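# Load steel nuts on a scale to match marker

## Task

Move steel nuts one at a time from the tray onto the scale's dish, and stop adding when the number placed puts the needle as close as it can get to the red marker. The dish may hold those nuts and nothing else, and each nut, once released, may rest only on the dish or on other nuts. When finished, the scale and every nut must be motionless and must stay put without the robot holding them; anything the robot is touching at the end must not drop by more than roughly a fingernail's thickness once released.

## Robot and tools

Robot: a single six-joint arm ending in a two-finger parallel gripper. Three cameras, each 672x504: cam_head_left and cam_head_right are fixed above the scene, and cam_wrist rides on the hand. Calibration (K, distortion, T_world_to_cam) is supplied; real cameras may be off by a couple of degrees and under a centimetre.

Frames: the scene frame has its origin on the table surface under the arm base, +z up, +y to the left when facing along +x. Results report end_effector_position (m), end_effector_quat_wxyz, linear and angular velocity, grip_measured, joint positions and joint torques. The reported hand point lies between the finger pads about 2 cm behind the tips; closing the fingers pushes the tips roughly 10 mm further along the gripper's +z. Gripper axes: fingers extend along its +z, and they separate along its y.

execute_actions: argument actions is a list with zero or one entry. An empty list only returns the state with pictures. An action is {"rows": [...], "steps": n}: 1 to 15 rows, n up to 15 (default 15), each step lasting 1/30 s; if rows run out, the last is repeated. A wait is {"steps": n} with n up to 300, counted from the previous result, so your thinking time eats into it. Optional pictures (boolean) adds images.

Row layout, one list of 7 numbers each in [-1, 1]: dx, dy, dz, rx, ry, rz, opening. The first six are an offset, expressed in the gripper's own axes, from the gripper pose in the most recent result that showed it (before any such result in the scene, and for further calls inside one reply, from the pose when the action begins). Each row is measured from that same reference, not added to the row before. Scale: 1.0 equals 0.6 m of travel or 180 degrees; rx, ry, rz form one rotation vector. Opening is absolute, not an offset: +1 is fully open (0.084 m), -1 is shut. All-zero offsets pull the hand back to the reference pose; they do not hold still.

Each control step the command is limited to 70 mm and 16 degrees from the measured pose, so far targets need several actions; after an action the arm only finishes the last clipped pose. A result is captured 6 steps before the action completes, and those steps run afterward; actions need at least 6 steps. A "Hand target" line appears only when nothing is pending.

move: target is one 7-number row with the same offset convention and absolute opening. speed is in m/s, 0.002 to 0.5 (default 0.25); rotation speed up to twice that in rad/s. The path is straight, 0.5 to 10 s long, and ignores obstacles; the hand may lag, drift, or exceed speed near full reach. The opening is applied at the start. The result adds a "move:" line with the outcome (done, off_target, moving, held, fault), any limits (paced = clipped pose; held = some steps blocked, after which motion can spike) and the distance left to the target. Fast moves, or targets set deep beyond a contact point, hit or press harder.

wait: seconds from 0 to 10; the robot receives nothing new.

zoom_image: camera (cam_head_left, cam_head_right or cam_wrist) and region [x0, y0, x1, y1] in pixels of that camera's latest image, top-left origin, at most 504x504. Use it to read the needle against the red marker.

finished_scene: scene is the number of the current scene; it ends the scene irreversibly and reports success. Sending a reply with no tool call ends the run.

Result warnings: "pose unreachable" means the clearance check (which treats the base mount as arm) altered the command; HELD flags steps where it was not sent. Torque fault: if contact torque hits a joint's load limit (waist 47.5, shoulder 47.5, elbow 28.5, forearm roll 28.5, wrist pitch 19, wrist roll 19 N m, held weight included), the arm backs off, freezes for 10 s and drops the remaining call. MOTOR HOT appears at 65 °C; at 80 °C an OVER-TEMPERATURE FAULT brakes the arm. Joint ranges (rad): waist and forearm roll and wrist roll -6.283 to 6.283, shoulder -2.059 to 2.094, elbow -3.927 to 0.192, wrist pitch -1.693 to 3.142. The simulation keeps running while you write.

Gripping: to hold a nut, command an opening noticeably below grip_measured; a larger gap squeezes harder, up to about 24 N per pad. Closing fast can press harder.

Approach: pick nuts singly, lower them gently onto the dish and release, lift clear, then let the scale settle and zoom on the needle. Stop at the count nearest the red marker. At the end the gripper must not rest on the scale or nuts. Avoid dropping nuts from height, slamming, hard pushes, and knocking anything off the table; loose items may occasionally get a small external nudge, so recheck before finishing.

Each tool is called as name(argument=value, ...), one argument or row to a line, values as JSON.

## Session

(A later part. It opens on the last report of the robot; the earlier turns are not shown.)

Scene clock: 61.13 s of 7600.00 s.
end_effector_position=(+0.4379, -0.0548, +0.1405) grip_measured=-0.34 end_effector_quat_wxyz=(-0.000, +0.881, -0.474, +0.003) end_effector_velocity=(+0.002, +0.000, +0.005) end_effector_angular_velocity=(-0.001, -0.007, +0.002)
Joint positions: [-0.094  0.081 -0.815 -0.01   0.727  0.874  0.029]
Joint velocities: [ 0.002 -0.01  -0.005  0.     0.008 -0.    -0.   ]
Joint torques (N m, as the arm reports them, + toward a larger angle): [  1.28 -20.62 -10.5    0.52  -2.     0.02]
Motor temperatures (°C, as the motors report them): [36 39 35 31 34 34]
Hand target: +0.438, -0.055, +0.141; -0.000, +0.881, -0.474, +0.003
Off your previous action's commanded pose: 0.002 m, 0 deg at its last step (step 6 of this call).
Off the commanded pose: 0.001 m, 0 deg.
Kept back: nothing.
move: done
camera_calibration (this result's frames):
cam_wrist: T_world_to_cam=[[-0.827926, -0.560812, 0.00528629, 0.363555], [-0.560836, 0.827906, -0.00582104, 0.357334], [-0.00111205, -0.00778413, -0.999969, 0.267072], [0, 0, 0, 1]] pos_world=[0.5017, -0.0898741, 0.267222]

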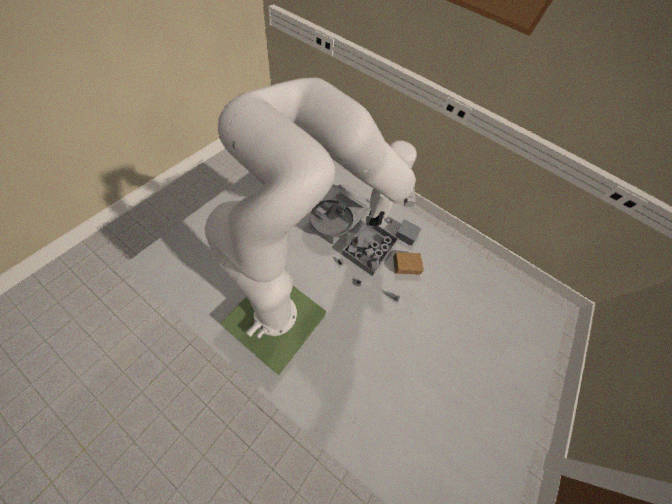

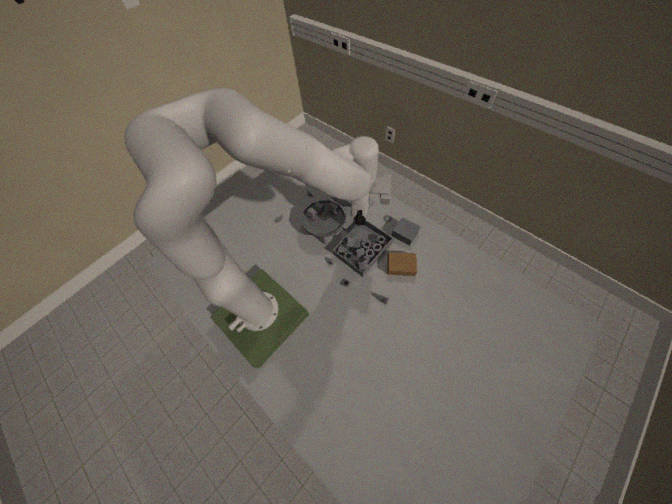

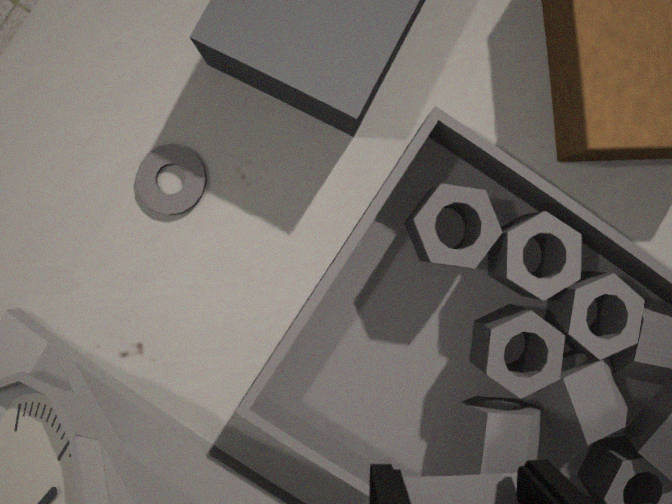

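move(
  target=[-0.2132, -0.091, 0, 0, 0, -0.314, -0.7],
  speed=0.3,
)

move(
  target=[0, 0, 0.062, 0, 0, 0, -0.7],
  speed=0.05,
)

Scene clock: 63.70 s of 7600.00 s.
end_effector_position=(+0.4136, +0.0815, +0.1402) grip_measured=-0.34 end_effector_quat_wxyz=(+0.002, +1.000, -0.001, +0.003) end_effector_velocity=(-0.001, +0.001, -0.001) end_effector_angular_velocity=(-0.000, +0.003, +0.011)
Joint positions: [ 0.226  0.025 -0.742 -0.015  0.712  0.213  0.029]
Joint velocities: [ 0.004  0.001  0.001  0.001  0.001 -0.008 -0.   ]
Joint torques (N m, as the arm reports them, + toward a larger angle): [  1.25 -19.33 -10.64   0.46  -2.33  -0.04]
Motor temperatures (°C, as the motors report them): [36 39 35 31 34 34]
Hand target: +0.414, +0.082, +0.140; +0.002, +1.000, -0.000, +0.003
Off the commanded pose: 0.001 m, 0 deg.
Kept back: nothing.
move: done
camera_calibration (this result's frames):
cam_wrist: T_world_to_cam=[[0.00992248, -0.999885, 0.0115121, 0.1083], [-0.999928, -0.01, -0.00669778, 0.480794], [0.00681213, -0.0114448, -0.999911, 0.264796], [0, 0, 0, 1]] pos_world=[0.477881, 0.116126, 0.266746]

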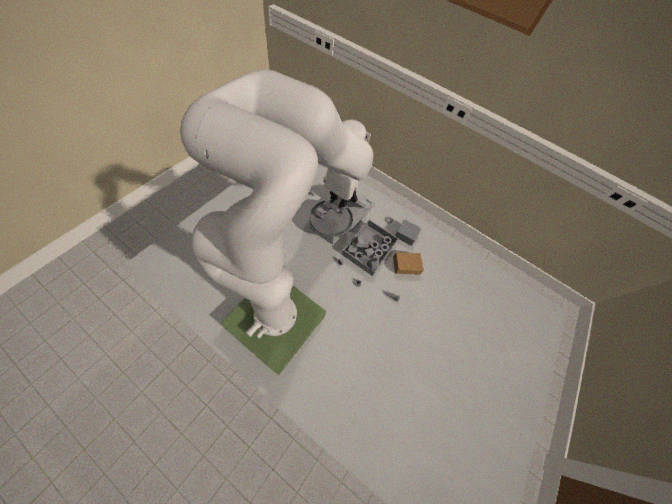

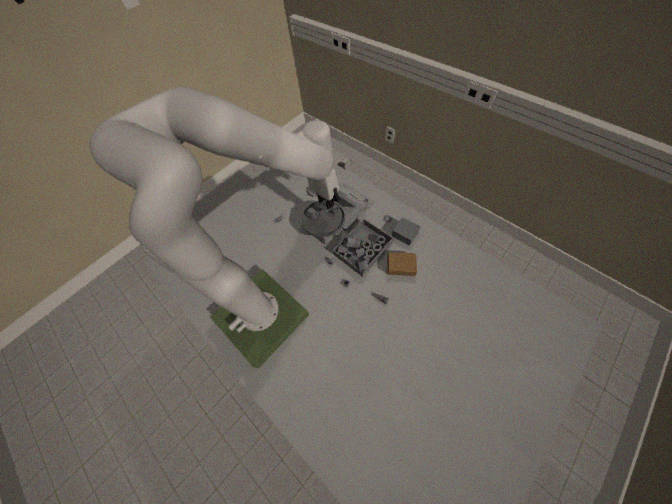

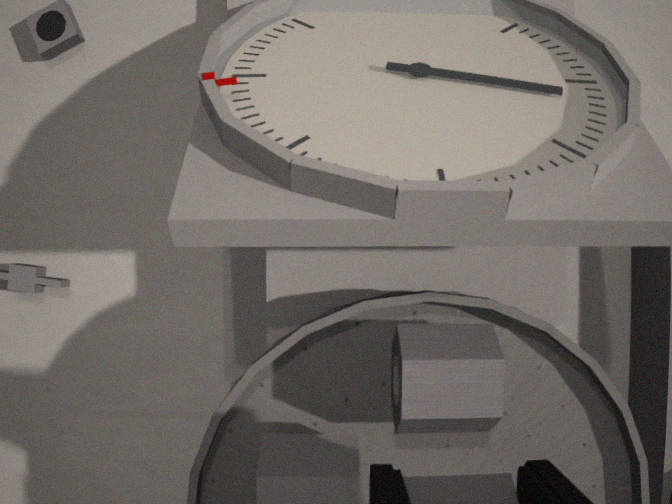

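Scene clock: 64.80 s of 7600.00 s.
end_effector_position=(+0.4138, +0.0815, +0.1033) grip_measured=-0.34 end_effector_quat_wxyz=(+0.002, +1.000, -0.001, +0.003) end_effector_velocity=(-0.000, +0.000, -0.002) end_effector_angular_velocity=(+0.000, +0.000, -0.000)
Joint positions: [ 0.225  0.114 -0.72  -0.017  0.6    0.214  0.029]
Joint velocities: [ 0.001  0.005  0.001  0.    -0.005  0.001  0.   ]
Joint torques (N m, as the arm reports them, + toward a larger angle): [  0.75 -20.51 -10.05   0.33  -2.3   -0.02]
Motor temperatures (°C, as the motors report them): [36 39 35 31 34 34]
Hand target: +0.414, +0.082, +0.103; +0.002, +1.000, -0.001, +0.003
Off the commanded pose: 0.000 m, 0 deg.
Kept back: nothing.
move: done
camera_calibration (this result's frames):
cam_wrist: T_world_to_cam=[[0.0100329, -0.999886, 0.0113113, 0.108683], [-0.999926, -0.0101092, -0.00670882, 0.480746], [0.0068224, -0.0112432, -0.999914, 0.227876], [0, 0, 0, 1]] pos_world=[0.478066, 0.116092, 0.229852]

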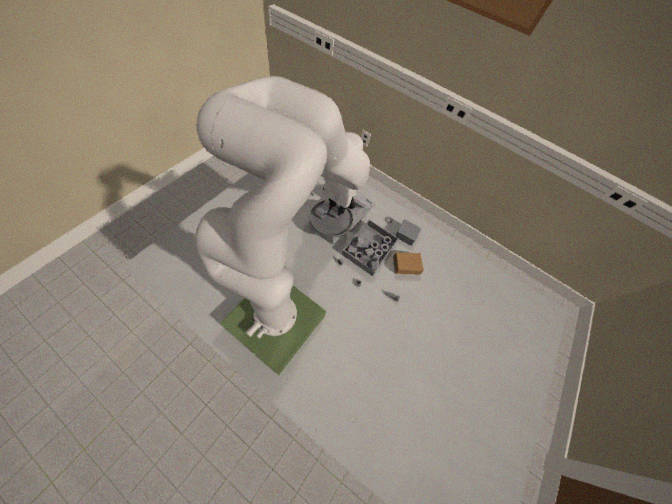

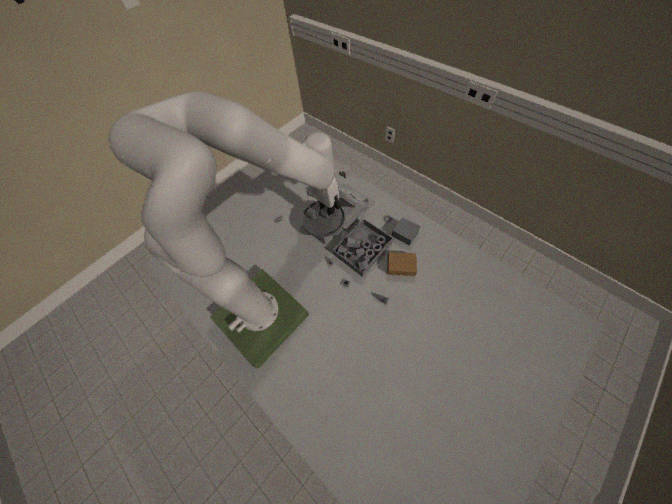

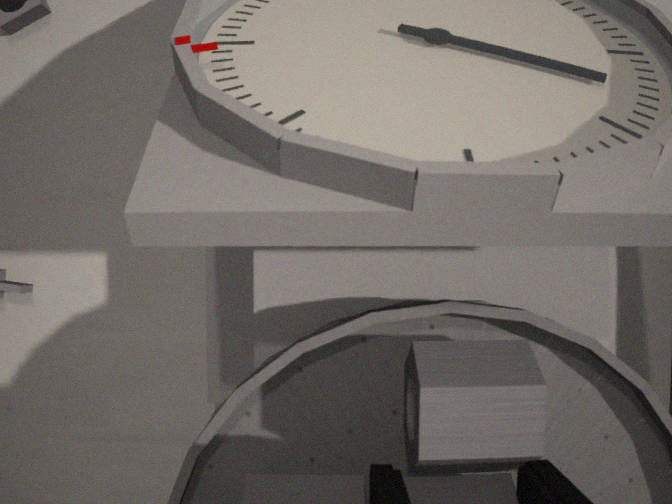

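execute_actions(
  actions=[],
)

Scene clock: 65.80 s of 7600.00 s.
end_effector_position=(+0.4138, +0.0815, +0.1030) grip_measured=-0.34 end_effector_quat_wxyz=(+0.002, +1.000, -0.001, +0.003) end_effector_velocity=(-0.000, +0.000, -0.001) end_effector_angular_velocity=(-0.001, +0.001, +0.001)
Joint positions: [ 0.225  0.115 -0.72  -0.017  0.6    0.214  0.029]
Joint velocities: [ 0.     0.002  0.    -0.001 -0.001 -0.    -0.   ]
Joint torques (N m, as the arm reports them, + toward a larger angle): [  0.81 -19.97 -10.19   0.41  -2.53  -0.19]
Motor temperatures (°C, as the motors report them): [36 39 35 31 34 34]
Hand target: +0.414, +0.082, +0.103; +0.002, +1.000, -0.001, +0.003
Off the commanded pose: 0.000 m, 0 deg.
Kept back: nothing.
Steps of this call (steps 1 to 30: nothing new was sent). Readings (end_effector_position):
1: (+0.4138, +0.0815, +0.1033)
2: (+0.4138, +0.0815, +0.1032)
4: (+0.4138, +0.0815, +0.1032)
8: (+0.4138, +0.0815, +0.1031)
30: the state above
camera_calibration (this result's frames):
cam_wrist: T_world_to_cam=[[0.0100726, -0.999885, 0.0113196, 0.108675], [-0.999926, -0.0101485, -0.00666548, 0.480748], [0.00677959, -0.0112516, -0.999914, 0.227636], [0, 0, 0, 1]] pos_world=[0.478075, 0.116102, 0.229591]

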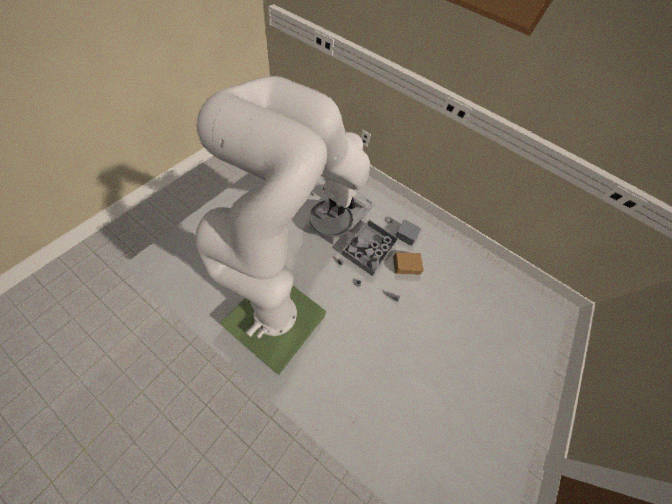

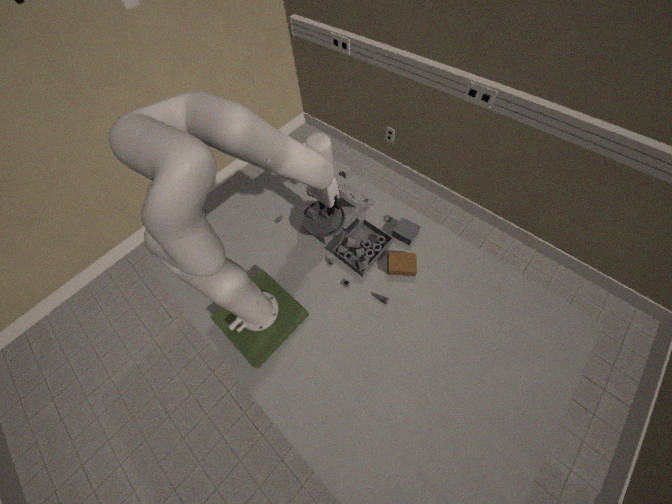

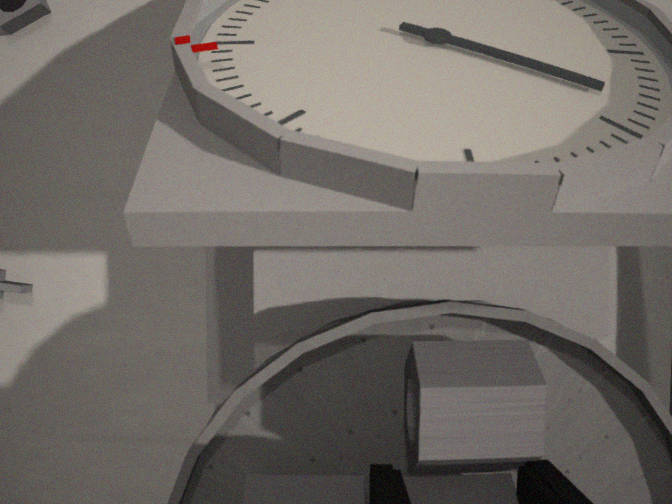

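execute_actions(
  actions=[
    {"rows": [[0,0,0.0008,0,0,0,-0.45],[0,0,0.0008,0,0,0,-0.33],[0,0,0.0008,0,0,0,-0.28],[0,0,0.0008,0,0,0,-0.24],[0,0,0.0008,0,0,0,-0.24],[0,0,0.0008,0,0,0,-0.24],[0,0,0.0008,0,0,0,-0.24],[0,0,0.0008,0,0,0,-0.24],[0,0,-0.005,0,0,0,-0.24],[0,0,-0.015,0,0,0,-0.24],[0,0,-0.03,0,0,0,-0.24],[0,0,-0.045,0,0,0,-0.24]], "steps": 15},
  ],
)

move(
  target=[-0.115, 0.341, -0.066, 0, 0, 0, -0.2],
  speed=0.3,
)

Scene clock: 66.53 s of 7600.00 s.
end_effector_position=(+0.4142, +0.0815, +0.1030) grip_measured=-0.26 end_effector_quat_wxyz=(+0.001, +1.000, -0.001, +0.003) end_effector_velocity=(-0.005, -0.001, +0.004) end_effector_angular_velocity=(-0.003, +0.017, -0.000)
Joint positions: [ 0.225  0.116 -0.72  -0.018  0.598  0.214  0.033]
Joint velocities: [ 0.    -0.015  0.     0.001  0.032 -0.     0.002]
Joint torques (N m, as the arm reports them, + toward a larger angle): [  0.98 -20.69  -9.44   0.4   -1.94  -0.05]
Motor temperatures (°C, as the motors report them): [36 39 35 31 34 34]
Steps of this call (steps 1 to 13: nothing new was sent; steps 14 to 22: the first 9 steps of this action). Readings (end_effector_position):
14: (+0.4138, +0.0815, +0.1030)
15: (+0.4138, +0.0815, +0.1030)
17: (+0.4138, +0.0815, +0.1028)
21: (+0.4142, +0.0815, +0.1029)
22: the state above

Scene clock: 68.43 s of 7600.00 s.
end_effector_position=(+0.3432, -0.1218, +0.1682) grip_measured=-0.22 end_effector_quat_wxyz=(+0.001, +1.000, -0.001, +0.002) end_effector_velocity=(-0.001, -0.002, +0.000) end_effector_angular_velocity=(+0.002, +0.001, -0.000)
Joint positions: [-0.311 -0.231 -0.564 -0.007  0.788 -0.331  0.035]
Joint velocities: [-0.008  0.001 -0.002  0.003  0.003 -0.009  0.   ]
Joint torques (N m, as the arm reports them, + toward a larger angle): [  1.18 -14.36 -10.65   0.38  -1.94   0.06]
Motor temperatures (°C, as the motors report them): [36 39 35 31 34 34]
Hand target: +0.343, -0.122, +0.168; +0.001, +1.000, -0.001, +0.002
Off your previous action's commanded pose: 0.010 m, 0 deg at its last step (step 6 of this call).
Off the commanded pose: 0.001 m, 0 deg.
Kept back: nothing.
move: done
camera_calibration (this result's frames):
cam_wrist: T_world_to_cam=[[0.0102565, -0.999899, 0.00985149, -0.0945281], [-0.999932, -0.0103099, -0.00539155, 0.408313], [0.00549258, -0.00979552, -0.999937, 0.291632], [0, 0, 0, 1]] pos_world=[0.407653, -0.0874521, 0.294747]

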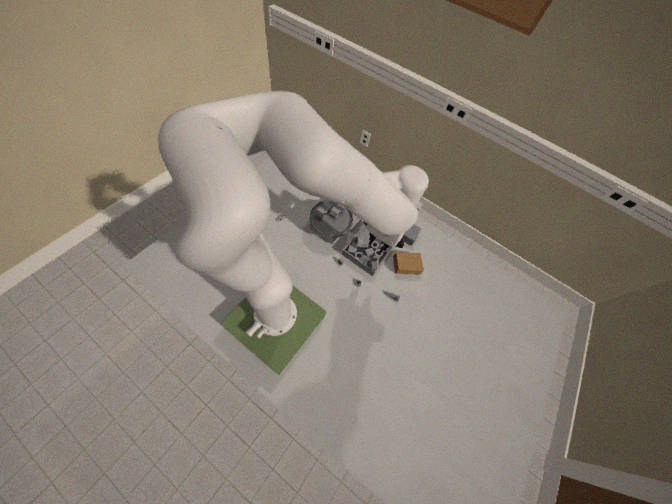

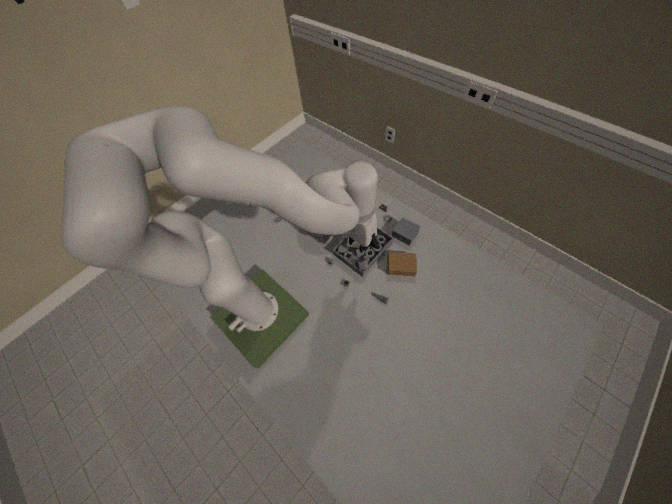

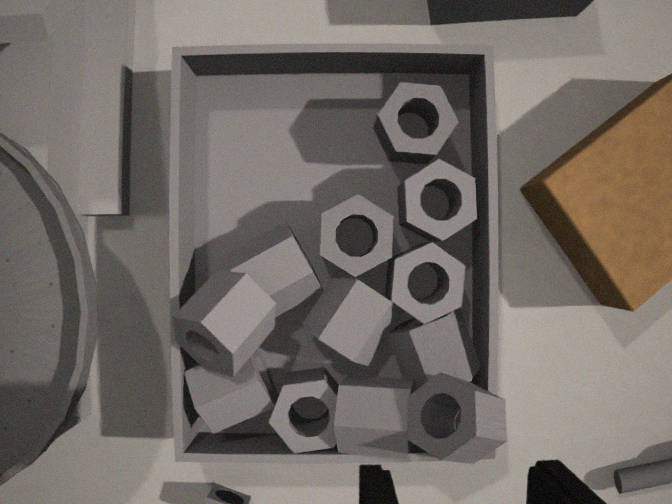

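zoom_image(
  camera="cam_wrist",
  region=[280, 30, 520, 350],
)

zoom_image(
  camera="cam_head_left",
  region=[290, 180, 370, 250],
)

Region (280, 30, 520, 350) of cam_wrist's 672x504 image, scaled by 1.575, with more detail than that image has; it fills the left 378 columns of this view, and the rest is white.

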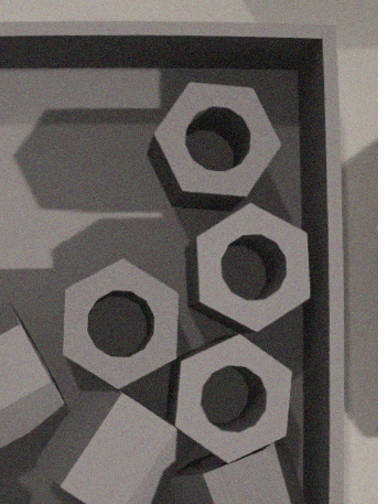

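Region (290, 180, 370, 250) of cam_head_left's 672x504 image, scaled by 6.300, with more detail than that image has; it fills the top 441 rows of this view, and the rest is white.

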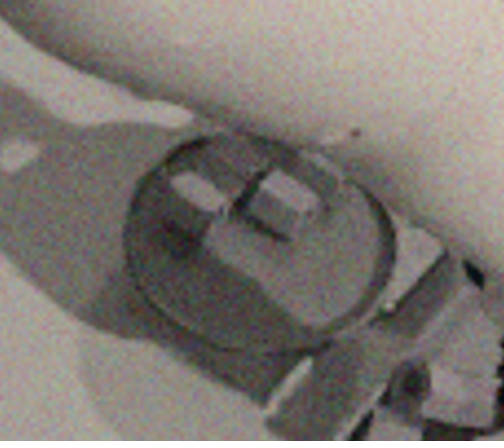

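move(
  target=[0.2002, 0.005, 0.1837, 0, 0, 0.017, -0.05],
  speed=0.3,
)

Scene clock: 71.57 s of 7600.00 s.
end_effector_position=(+0.4638, -0.1255, +0.0592) grip_measured=-0.06 end_effector_quat_wxyz=(+0.001, +1.000, -0.027, +0.002) end_effector_velocity=(+0.001, -0.000, -0.002) end_effector_angular_velocity=(+0.001, +0.001, -0.002)
Joint positions: [-0.236  0.377 -0.938 -0.01   0.553 -0.2    0.041]
Joint velocities: [-0.     0.008 -0.007  0.001 -0.     0.001 -0.   ]
Joint torques (N m, as the arm reports them, + toward a larger angle): [  0.94 -24.16  -9.08   0.33  -2.03  -0.05]
Motor temperatures (°C, as the motors report them): [36 39 35 31 34 34]
Hand target: +0.464, -0.125, +0.059; +0.001, +1.000, -0.027, +0.002
Off the commanded pose: 0.001 m, 0 deg.
Kept back: nothing.
move: done
camera_calibration (this result's frames):
cam_wrist: T_world_to_cam=[[-0.0428647, -0.999035, 0.00962646, -0.0735457], [-0.999065, 0.0428069, -0.00613274, 0.534638], [0.00571474, -0.00988033, -0.999935, 0.18176], [0, 0, 0, 1]] pos_world=[0.529947, -0.094565, 0.185735]

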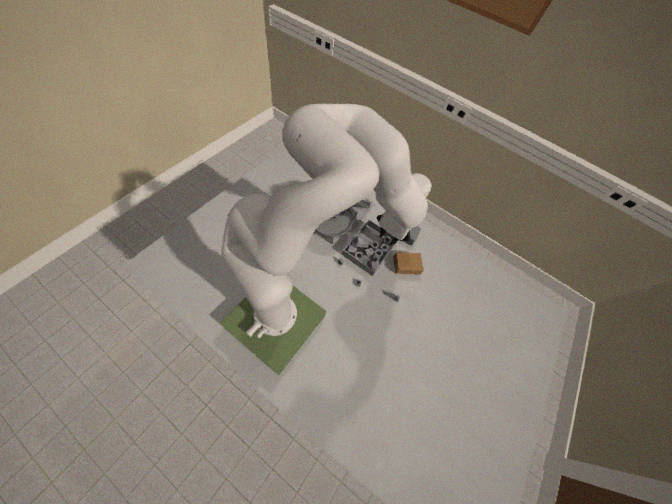

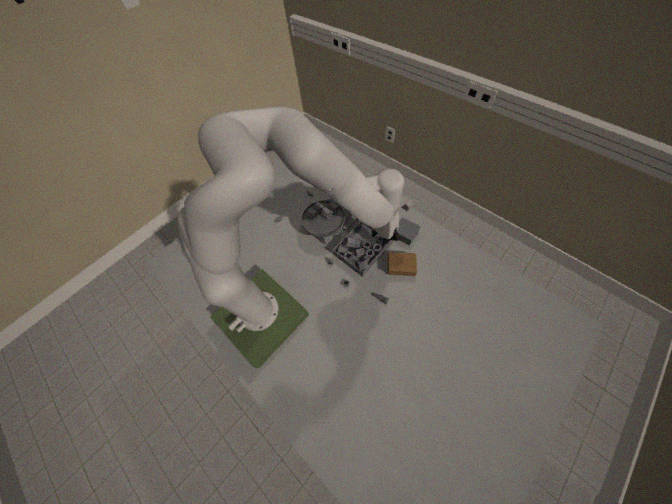

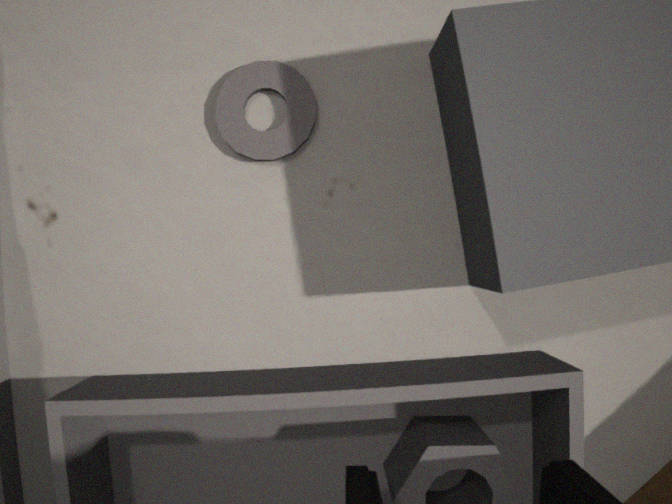

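move(
  target=[0.005, 0.002, 0.030, 0, 0, 0, -0.05],
  speed=0.05,
)

Scene clock: 72.73 s of 7600.00 s.
end_effector_position=(+0.4693, -0.1274, +0.0444) grip_measured=-0.06 end_effector_quat_wxyz=(+0.002, +1.000, -0.027, +0.006) end_effector_velocity=(+0.000, -0.000, -0.003) end_effector_angular_velocity=(-0.000, +0.001, +0.002)
Joint positions: [-0.237  0.426 -0.957 -0.01   0.515 -0.201  0.041]
Joint velocities: [-0.     0.01  -0.002 -0.001 -0.006 -0.001  0.   ]
Joint torques (N m, as the arm reports them, + toward a larger angle): [  0.21 -12.86  -5.24   0.64  -2.02  -0.21]
Motor temperatures (°C, as the motors report them): [36 39 35 31 34 34]
Hand target: +0.467, -0.127, +0.041; +0.001, +1.000, -0.027, +0.002
Off the commanded pose: 0.004 m, 0 deg.
Kept back: nothing.
move: off_target
camera_calibration (this result's frames):
cam_wrist: T_world_to_cam=[[-0.0428027, -0.999021, 0.0111398, -0.0751768], [-0.999004, 0.0426563, -0.0130631, 0.540381], [0.0125752, -0.0116879, -0.999853, 0.1635], [0, 0, 0, 1]] pos_world=[0.534569, -0.0962429, 0.171373]

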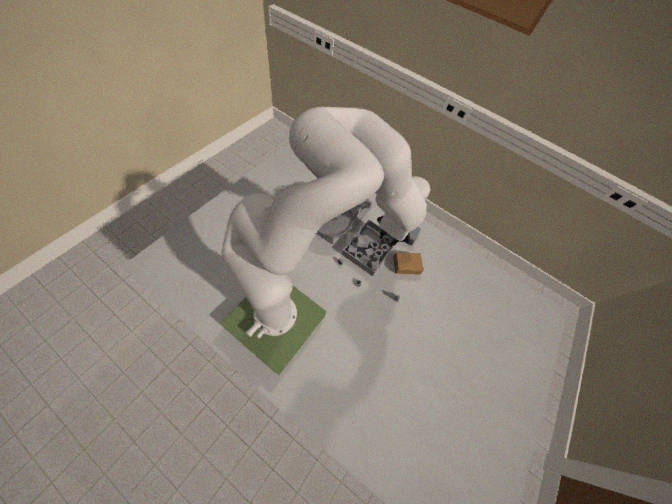

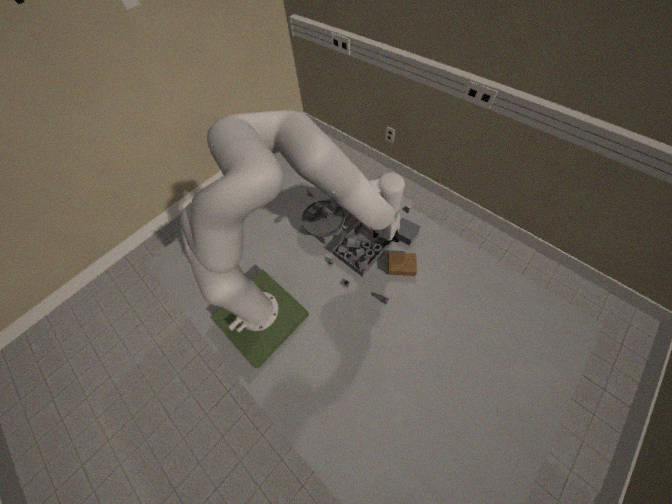

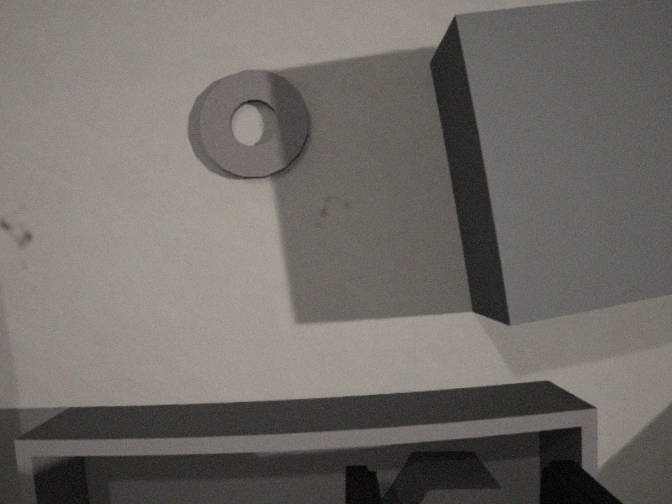

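execute_actions(
  actions=[
    {"rows": [[-0.003,0,-0.003,0,0,0,-0.05],[-0.003,-0.001,-0.003,0,0,0,-0.05],[-0.003,-0.002,-0.003,0,0,0,-0.05],[-0.003,-0.003,-0.003,0,0,0,-0.05],[-0.003,-0.004,-0.003,0,0,0,-0.05],[-0.003,-0.005,-0.003,0,0,0,-0.05],[-0.003,-0.005,-0.002,0,0,0,-0.05],[-0.003,-0.005,-0.001,0,0,0,-0.05],[-0.003,-0.005,0.0,0,0,0,-0.05],[-0.003,-0.005,0.001,0,0,0,-0.05],[-0.003,-0.005,0.002,0,0,0,-0.05],[-0.003,-0.005,0.003,0,0,0,-0.05]], "steps": 15},
  ],
)

execute_actions(
  actions=[
    {"steps": 10},
  ],
  pictures=true,
)

Scene clock: 73.33 s of 7600.00 s.
end_effector_position=(+0.4674, -0.1254, +0.0446) grip_measured=-0.06 end_effector_quat_wxyz=(+0.002, +1.000, -0.027, +0.005) end_effector_velocity=(-0.001, +0.008, -0.002) end_effector_angular_velocity=(+0.001, +0.001, -0.004)
Joint positions: [-0.234  0.42  -0.948 -0.011  0.513 -0.197  0.042]
Joint velocities: [ 0.015 -0.001  0.011  0.    -0.009  0.019  0.001]
Joint torques (N m, as the arm reports them, + toward a larger angle): [  2.36 -14.48  -3.39   1.06   1.16   0.09]
Motor temperatures (°C, as the motors report them): [36 39 35 31 34 34]
Steps of this call (steps 1 to 9: nothing new was sent; steps 10 to 18: the first 9 steps of this action). Readings (end_effector_position):
10: (+0.4690, -0.1273, +0.0436)
11: (+0.4688, -0.1273, +0.0439)
13: (+0.4684, -0.1271, +0.0445)
17: (+0.4675, -0.1258, +0.0447)
18: the state above

Scene clock: 73.67 s of 7600.00 s.
end_effector_position=(+0.4680, -0.1249, +0.0436) grip_measured=-0.05 end_effector_quat_wxyz=(+0.002, +1.000, -0.028, +0.006) end_effector_velocity=(-0.000, +0.001, -0.003) end_effector_angular_velocity=(-0.000, +0.001, +0.002)
Joint positions: [-0.233  0.423 -0.948 -0.011  0.508 -0.195  0.042]
Joint velocities: [ 0.001  0.006  0.001 -0.001 -0.006  0.     0.   ]
Joint torques (N m, as the arm reports them, + toward a larger angle): [ 5.31 -8.85 -3.13  1.02 -0.31 -0.22]
Motor temperatures (°C, as the motors report them): [36 39 35 31 34 34]
Hand target: +0.468, -0.124, +0.043; +0.002, +1.000, -0.027, +0.006
Off the commanded pose: 0.001 m, 0 deg.
Kept back: nothing.
Steps of this call (steps 1 to 6: the last 6 steps of your previous action; steps 7 to 10: nothing new was sent). Readings (end_effector_position):
1: (+0.4674, -0.1252, +0.0445)
2: (+0.4675, -0.1251, +0.0444)
4: (+0.4676, -0.1251, +0.0441)
8: (+0.4679, -0.1250, +0.0437)
10: the state above
camera_calibration (this result's frames):
cam_wrist: T_world_to_cam=[[-0.0439974, -0.998966, 0.011467, -0.0722081], [-0.998939, 0.0438342, -0.0141169, 0.539062], [0.0135997, -0.012076, -0.999835, 0.162249], [0, 0, 0, 1]] pos_world=[0.533107, -0.0938035, 0.17066]

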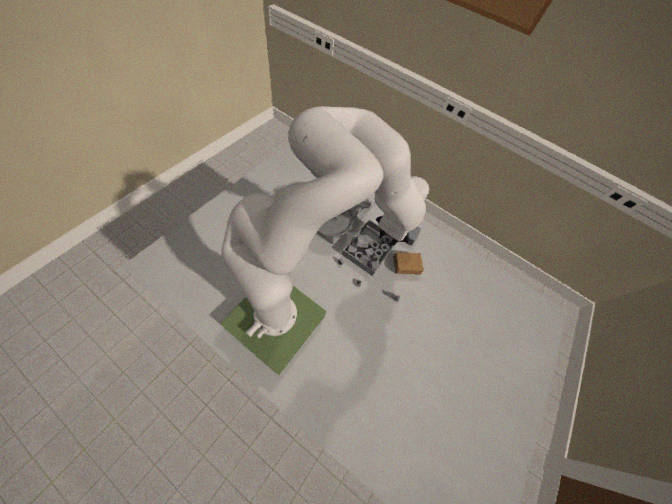

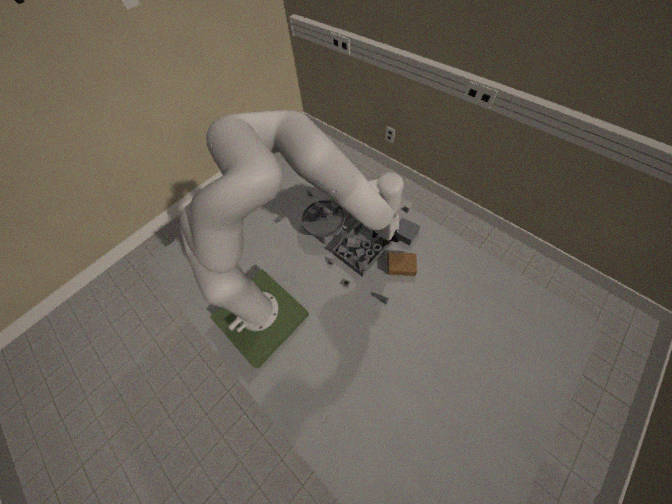

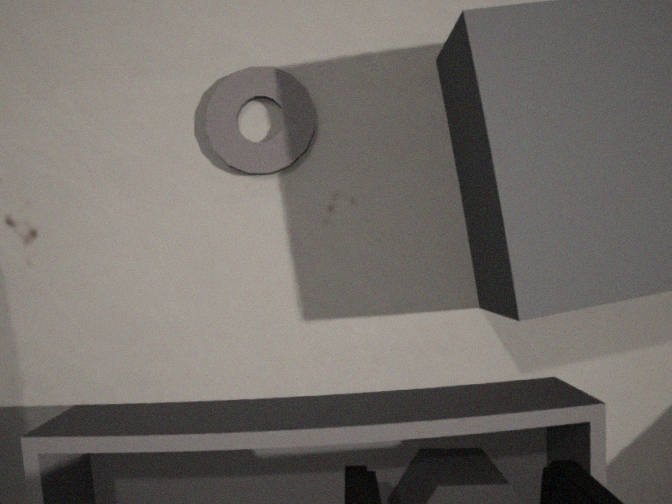

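Still pressing; lift off.

move(
  target=[0, 0, -0.012, 0, 0.003, 0, -0.05],
  speed=0.05,
)

Scene clock: 74.93 s of 7600.00 s.
end_effector_position=(+0.4675, -0.1248, +0.0505) grip_measured=-0.06 end_effector_quat_wxyz=(+0.002, +1.000, -0.028, +0.011) end_effector_velocity=(+0.001, -0.000, +0.001) end_effector_angular_velocity=(-0.001, -0.003, +0.002)
Joint positions: [-0.233  0.401 -0.937 -0.007  0.511 -0.198  0.041]
Joint velocities: [ 0.    -0.002 -0.001 -0.001 -0.001 -0.001  0.   ]
Joint torques (N m, as the arm reports them, + toward a larger angle): [  0.68 -24.47  -8.91   0.49  -2.21   0.03]
Motor temperatures (°C, as the motors report them): [36 39 35 31 34 34]
Hand target: +0.468, -0.125, +0.051; +0.002, +1.000, -0.028, +0.011
Off the commanded pose: 0.001 m, 0 deg.
Kept back: nothing.
move: done
camera_calibration (this result's frames):
cam_wrist: T_world_to_cam=[[-0.0440578, -0.998964, 0.011388, -0.0721401], [-0.998786, 0.0437929, -0.0225497, 0.539069], [0.0220277, -0.0123677, -0.999681, 0.165104], [0, 0, 0, 1]] pos_world=[0.5316, -0.0936308, 0.178029]

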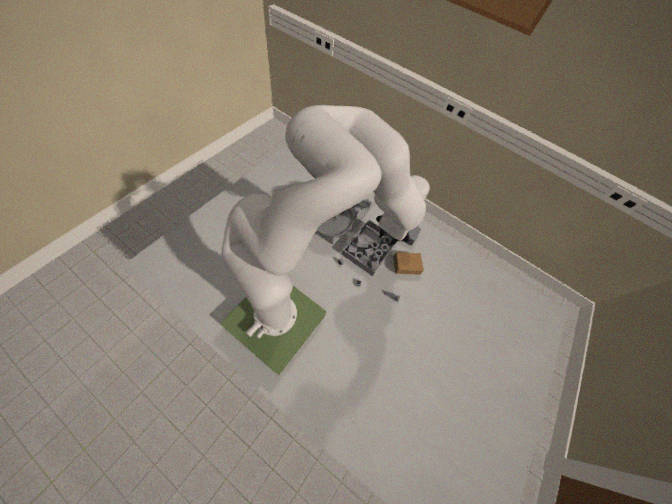

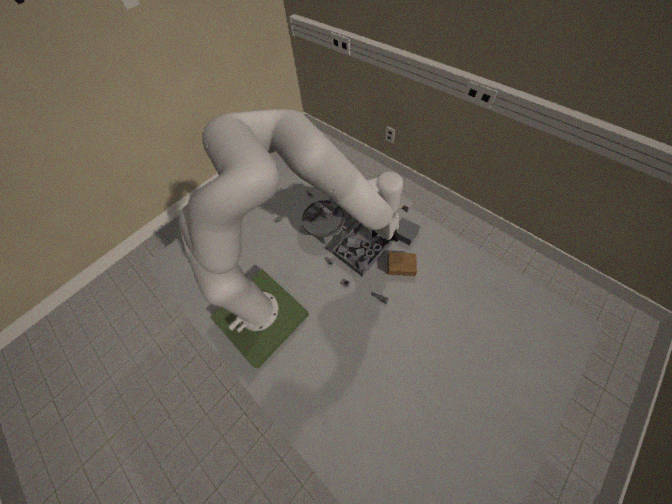

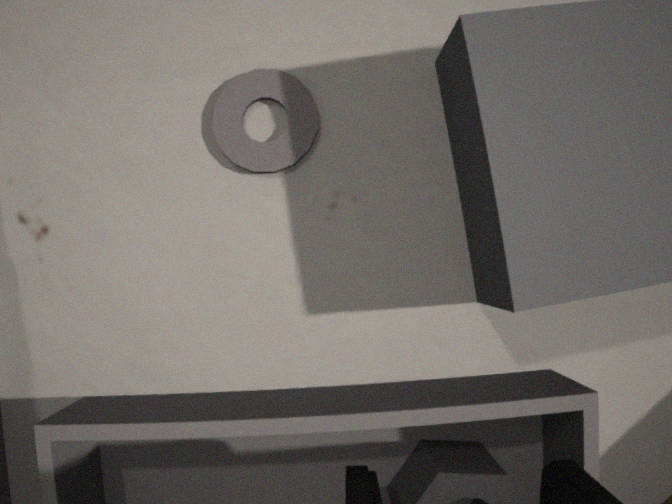

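zoom_image(
  camera="cam_wrist",
  region=[330, 380, 630, 504],
)

Region (330, 380, 630, 504) of cam_wrist's 672x504 image, scaled by 1.680, with more detail than that image has; it fills the top 208 rows of this view, and the rest is white.

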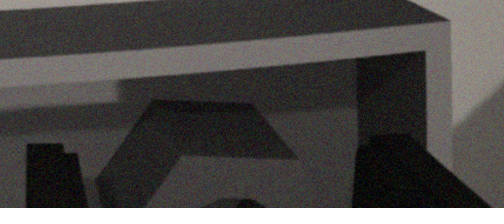

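move(
  target=[-0.002, 0.0028, 0.0065, 0, -0.0065, 0, -0.05],
  speed=0.03,
)

Scene clock: 76.47 s of 7600.00 s.
end_effector_position=(+0.4663, -0.1264, +0.0466) grip_measured=-0.06 end_effector_quat_wxyz=(+0.001, +1.000, -0.028, +0.001) end_effector_velocity=(+0.000, -0.000, -0.001) end_effector_angular_velocity=(-0.001, +0.006, +0.002)
Joint positions: [-0.236  0.417 -0.954 -0.015  0.532 -0.195  0.041]
Joint velocities: [ 0.     0.004 -0.007 -0.004  0.008  0.002  0.   ]
Joint torques (N m, as the arm reports them, + toward a larger angle): [  0.95 -24.81  -9.15   0.36  -1.92   0.01]
Motor temperatures (°C, as the motors report them): [36 39 35 31 34 34]
Hand target: +0.466, -0.126, +0.047; +0.001, +1.000, -0.028, +0.000
Off the commanded pose: 0.000 m, 0 deg.
Kept back: nothing.
move: done
camera_calibration (this result's frames):
cam_wrist: T_world_to_cam=[[-0.0439014, -0.998974, 0.0111036, -0.0737921], [-0.999033, 0.043874, -0.002696, 0.537058], [0.00220608, -0.0112112, -0.999935, 0.170689], [0, 0, 0, 1]] pos_world=[0.532923, -0.0953657, 0.172945]

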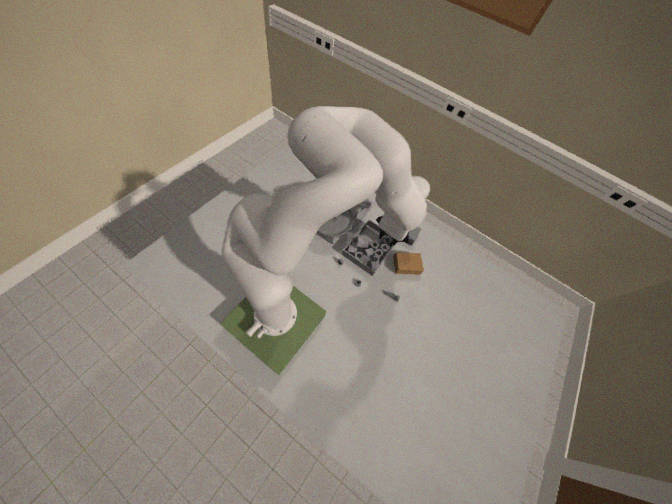

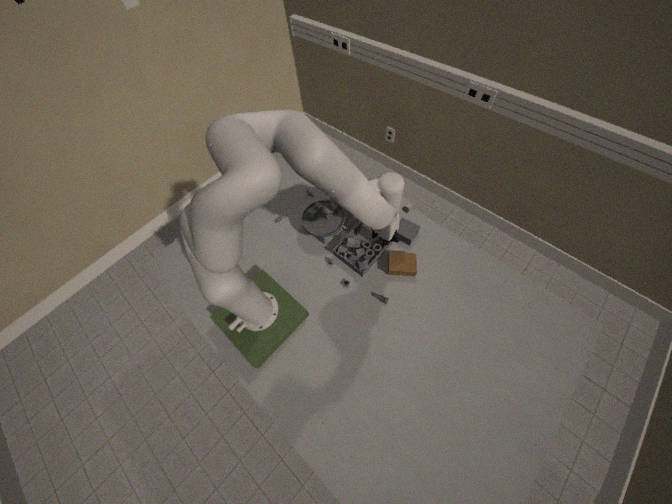

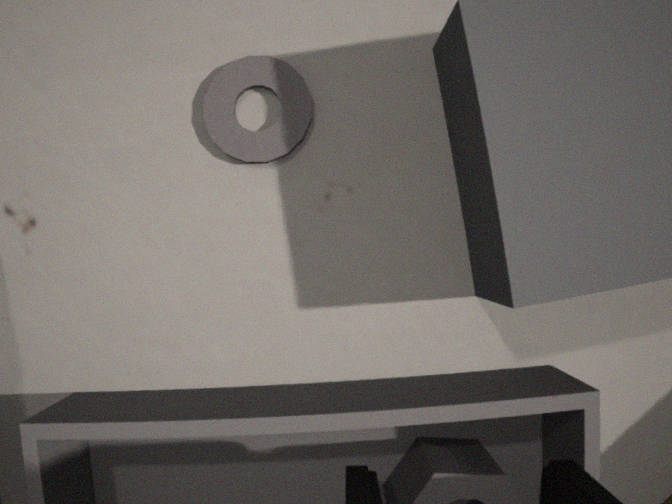

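execute_actions(
  actions=[
    {"rows": [[0,0,0.001,0,0,0,-0.1],[0,0,0.001,0,0,0,-0.15],[0,0,0.001,0,0,0,-0.2],[0,0,0.001,0,0,0,-0.25],[0,0,0.001,0,0,0,-0.3],[0,0,0.001,0,0,0,-0.35]], "steps": 15},
  ],
)

execute_actions(
  actions=[
    {"steps": 8},
  ],
  pictures=true,
)

Scene clock: 76.93 s of 7600.00 s.
end_effector_position=(+0.4669, -0.1266, +0.0467) grip_measured=-0.29 end_effector_quat_wxyz=(+0.002, +1.000, -0.028, +0.001) end_effector_velocity=(-0.000, +0.000, -0.001) end_effector_angular_velocity=(+0.002, +0.001, -0.002)
Joint positions: [-0.236  0.418 -0.955 -0.015  0.53  -0.195  0.031]
Joint velocities: [-0.     0.001  0.     0.003  0.    -0.     0.   ]
Joint torques (N m, as the arm reports them, + toward a larger angle): [  1.4  -22.15  -8.21   0.44  -1.88  -0.01]
Motor temperatures (°C, as the motors report them): [36 39 35 31 34 34]
Steps of this call (steps 1 to 5: nothing new was sent; steps 6 to 14: the first 9 steps of this action). Readings (end_effector_position):
6: (+0.4663, -0.1264, +0.0466)
7: (+0.4664, -0.1264, +0.0466)
9: (+0.4668, -0.1266, +0.0467)
13: (+0.4669, -0.1266, +0.0468)
14: the state above

Scene clock: 77.20 s of 7600.00 s.
end_effector_position=(+0.4668, -0.1266, +0.0466) grip_measured=-0.29 end_effector_quat_wxyz=(+0.002, +1.000, -0.028, +0.001) end_effector_velocity=(-0.000, +0.000, -0.001) end_effector_angular_velocity=(+0.001, +0.001, -0.001)
Joint positions: [-0.236  0.418 -0.954 -0.015  0.53  -0.195  0.031]
Joint velocities: [ 0.     0.002  0.     0.002 -0.001 -0.     0.   ]
Joint torques (N m, as the arm reports them, + toward a larger angle): [  1.47 -21.1   -7.71   0.6   -1.78  -0.03]
Motor temperatures (°C, as the motors report them): [36 39 35 31 34 34]
Hand target: +0.466, -0.126, +0.046; +0.001, +1.000, -0.028, +0.001
Off the commanded pose: 0.001 m, 0 deg.
Kept back: nothing.
Steps of this call (steps 1 to 6: the last 6 steps of your previous action; steps 7 to 8: nothing new was sent). Readings (end_effector_position):
1: (+0.4669, -0.1266, +0.0467)
2: (+0.4669, -0.1266, +0.0467)
4: (+0.4669, -0.1266, +0.0467)
8: the state above
camera_calibration (this result's frames):
cam_wrist: T_world_to_cam=[[-0.0440386, -0.998964, 0.0114334, -0.0739364], [-0.999023, 0.0439943, -0.00409701, 0.537632], [0.00358976, -0.0116027, -0.999926, 0.16993], [0, 0, 0, 1]] pos_world=[0.533241, -0.095541, 0.172966]

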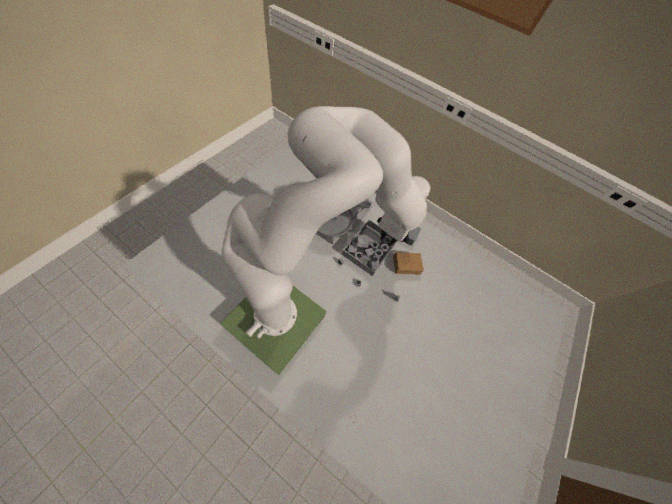

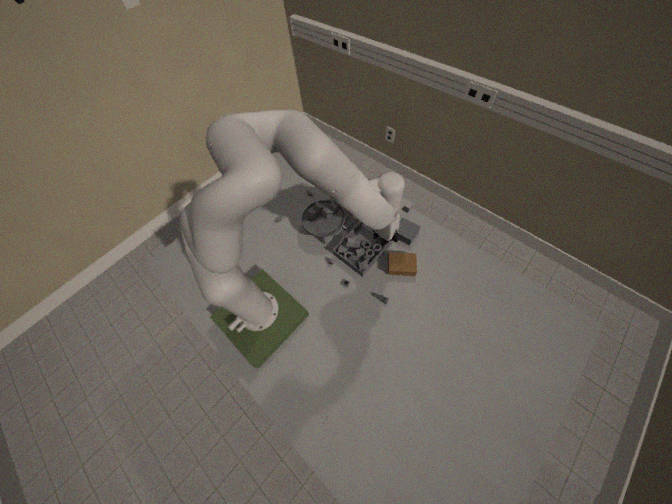

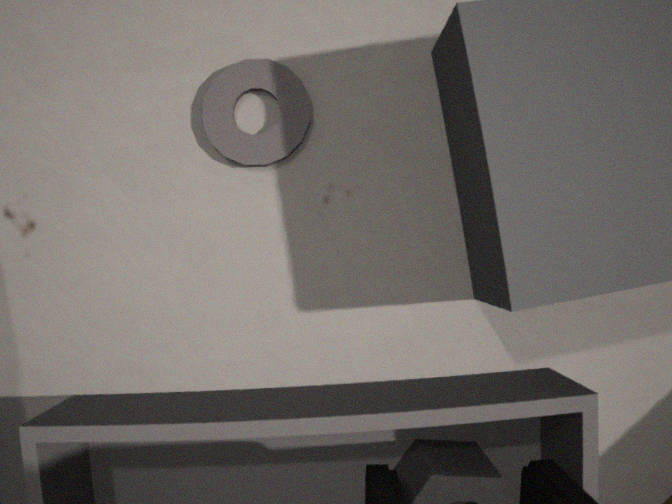

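move(
  target=[0, -0.025, 0.0008, 0, 0, 0, -0.33],
  speed=0.03,
)

Scene clock: 78.33 s of 7600.00 s.
end_effector_position=(+0.4680, -0.1120, +0.0464) grip_measured=-0.29 end_effector_quat_wxyz=(+0.002, +1.000, -0.028, +0.002) end_effector_velocity=(+0.000, +0.000, +0.000) end_effector_angular_velocity=(-0.001, -0.001, -0.003)
Joint positions: [-0.207  0.412 -0.944 -0.015  0.524 -0.164  0.031]
Joint velocities: [ 0.001 -0.001  0.001 -0.002 -0.001  0.005  0.   ]
Joint torques (N m, as the arm reports them, + toward a larger angle): [  3.78 -19.66  -5.99   1.16  -0.29   0.06]
Motor temperatures (°C, as the motors report them): [36 39 35 31 34 34]
Hand target: +0.468, -0.112, +0.046; +0.002, +1.000, -0.028, +0.001
Off the commanded pose: 0.001 m, 0 deg.
Kept back: nothing.
move: done
camera_calibration (this result's frames):
cam_wrist: T_world_to_cam=[[-0.044274, -0.998951, 0.0116991, -0.0592665], [-0.99901, 0.0442186, -0.00494722, 0.538199], [0.00442471, -0.0119066, -0.999919, 0.169442], [0, 0, 0, 1]] pos_world=[0.534293, -0.0809852, 0.172784]

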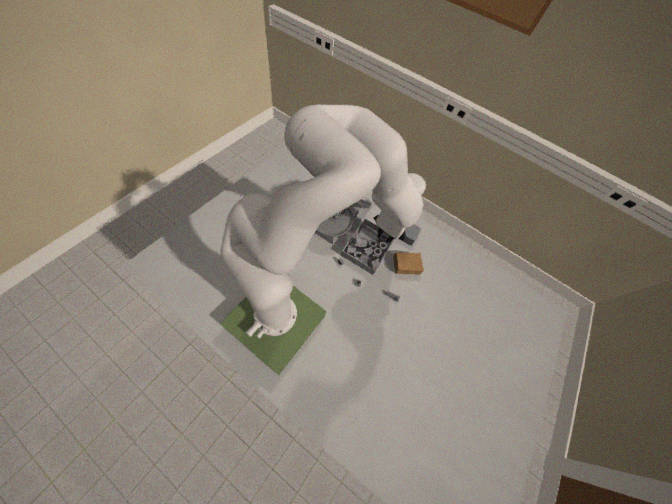

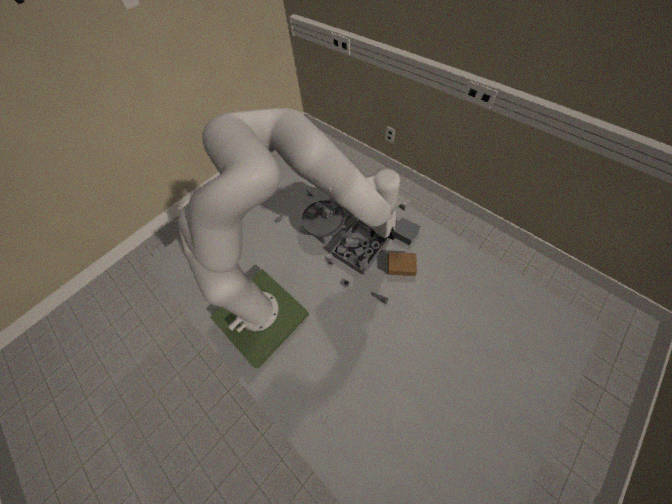

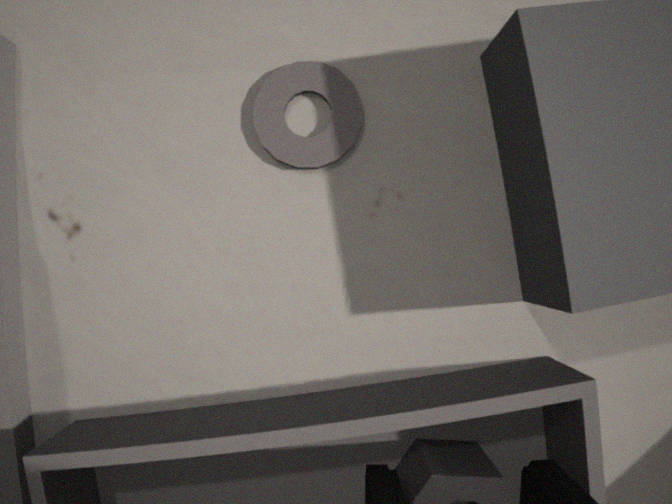

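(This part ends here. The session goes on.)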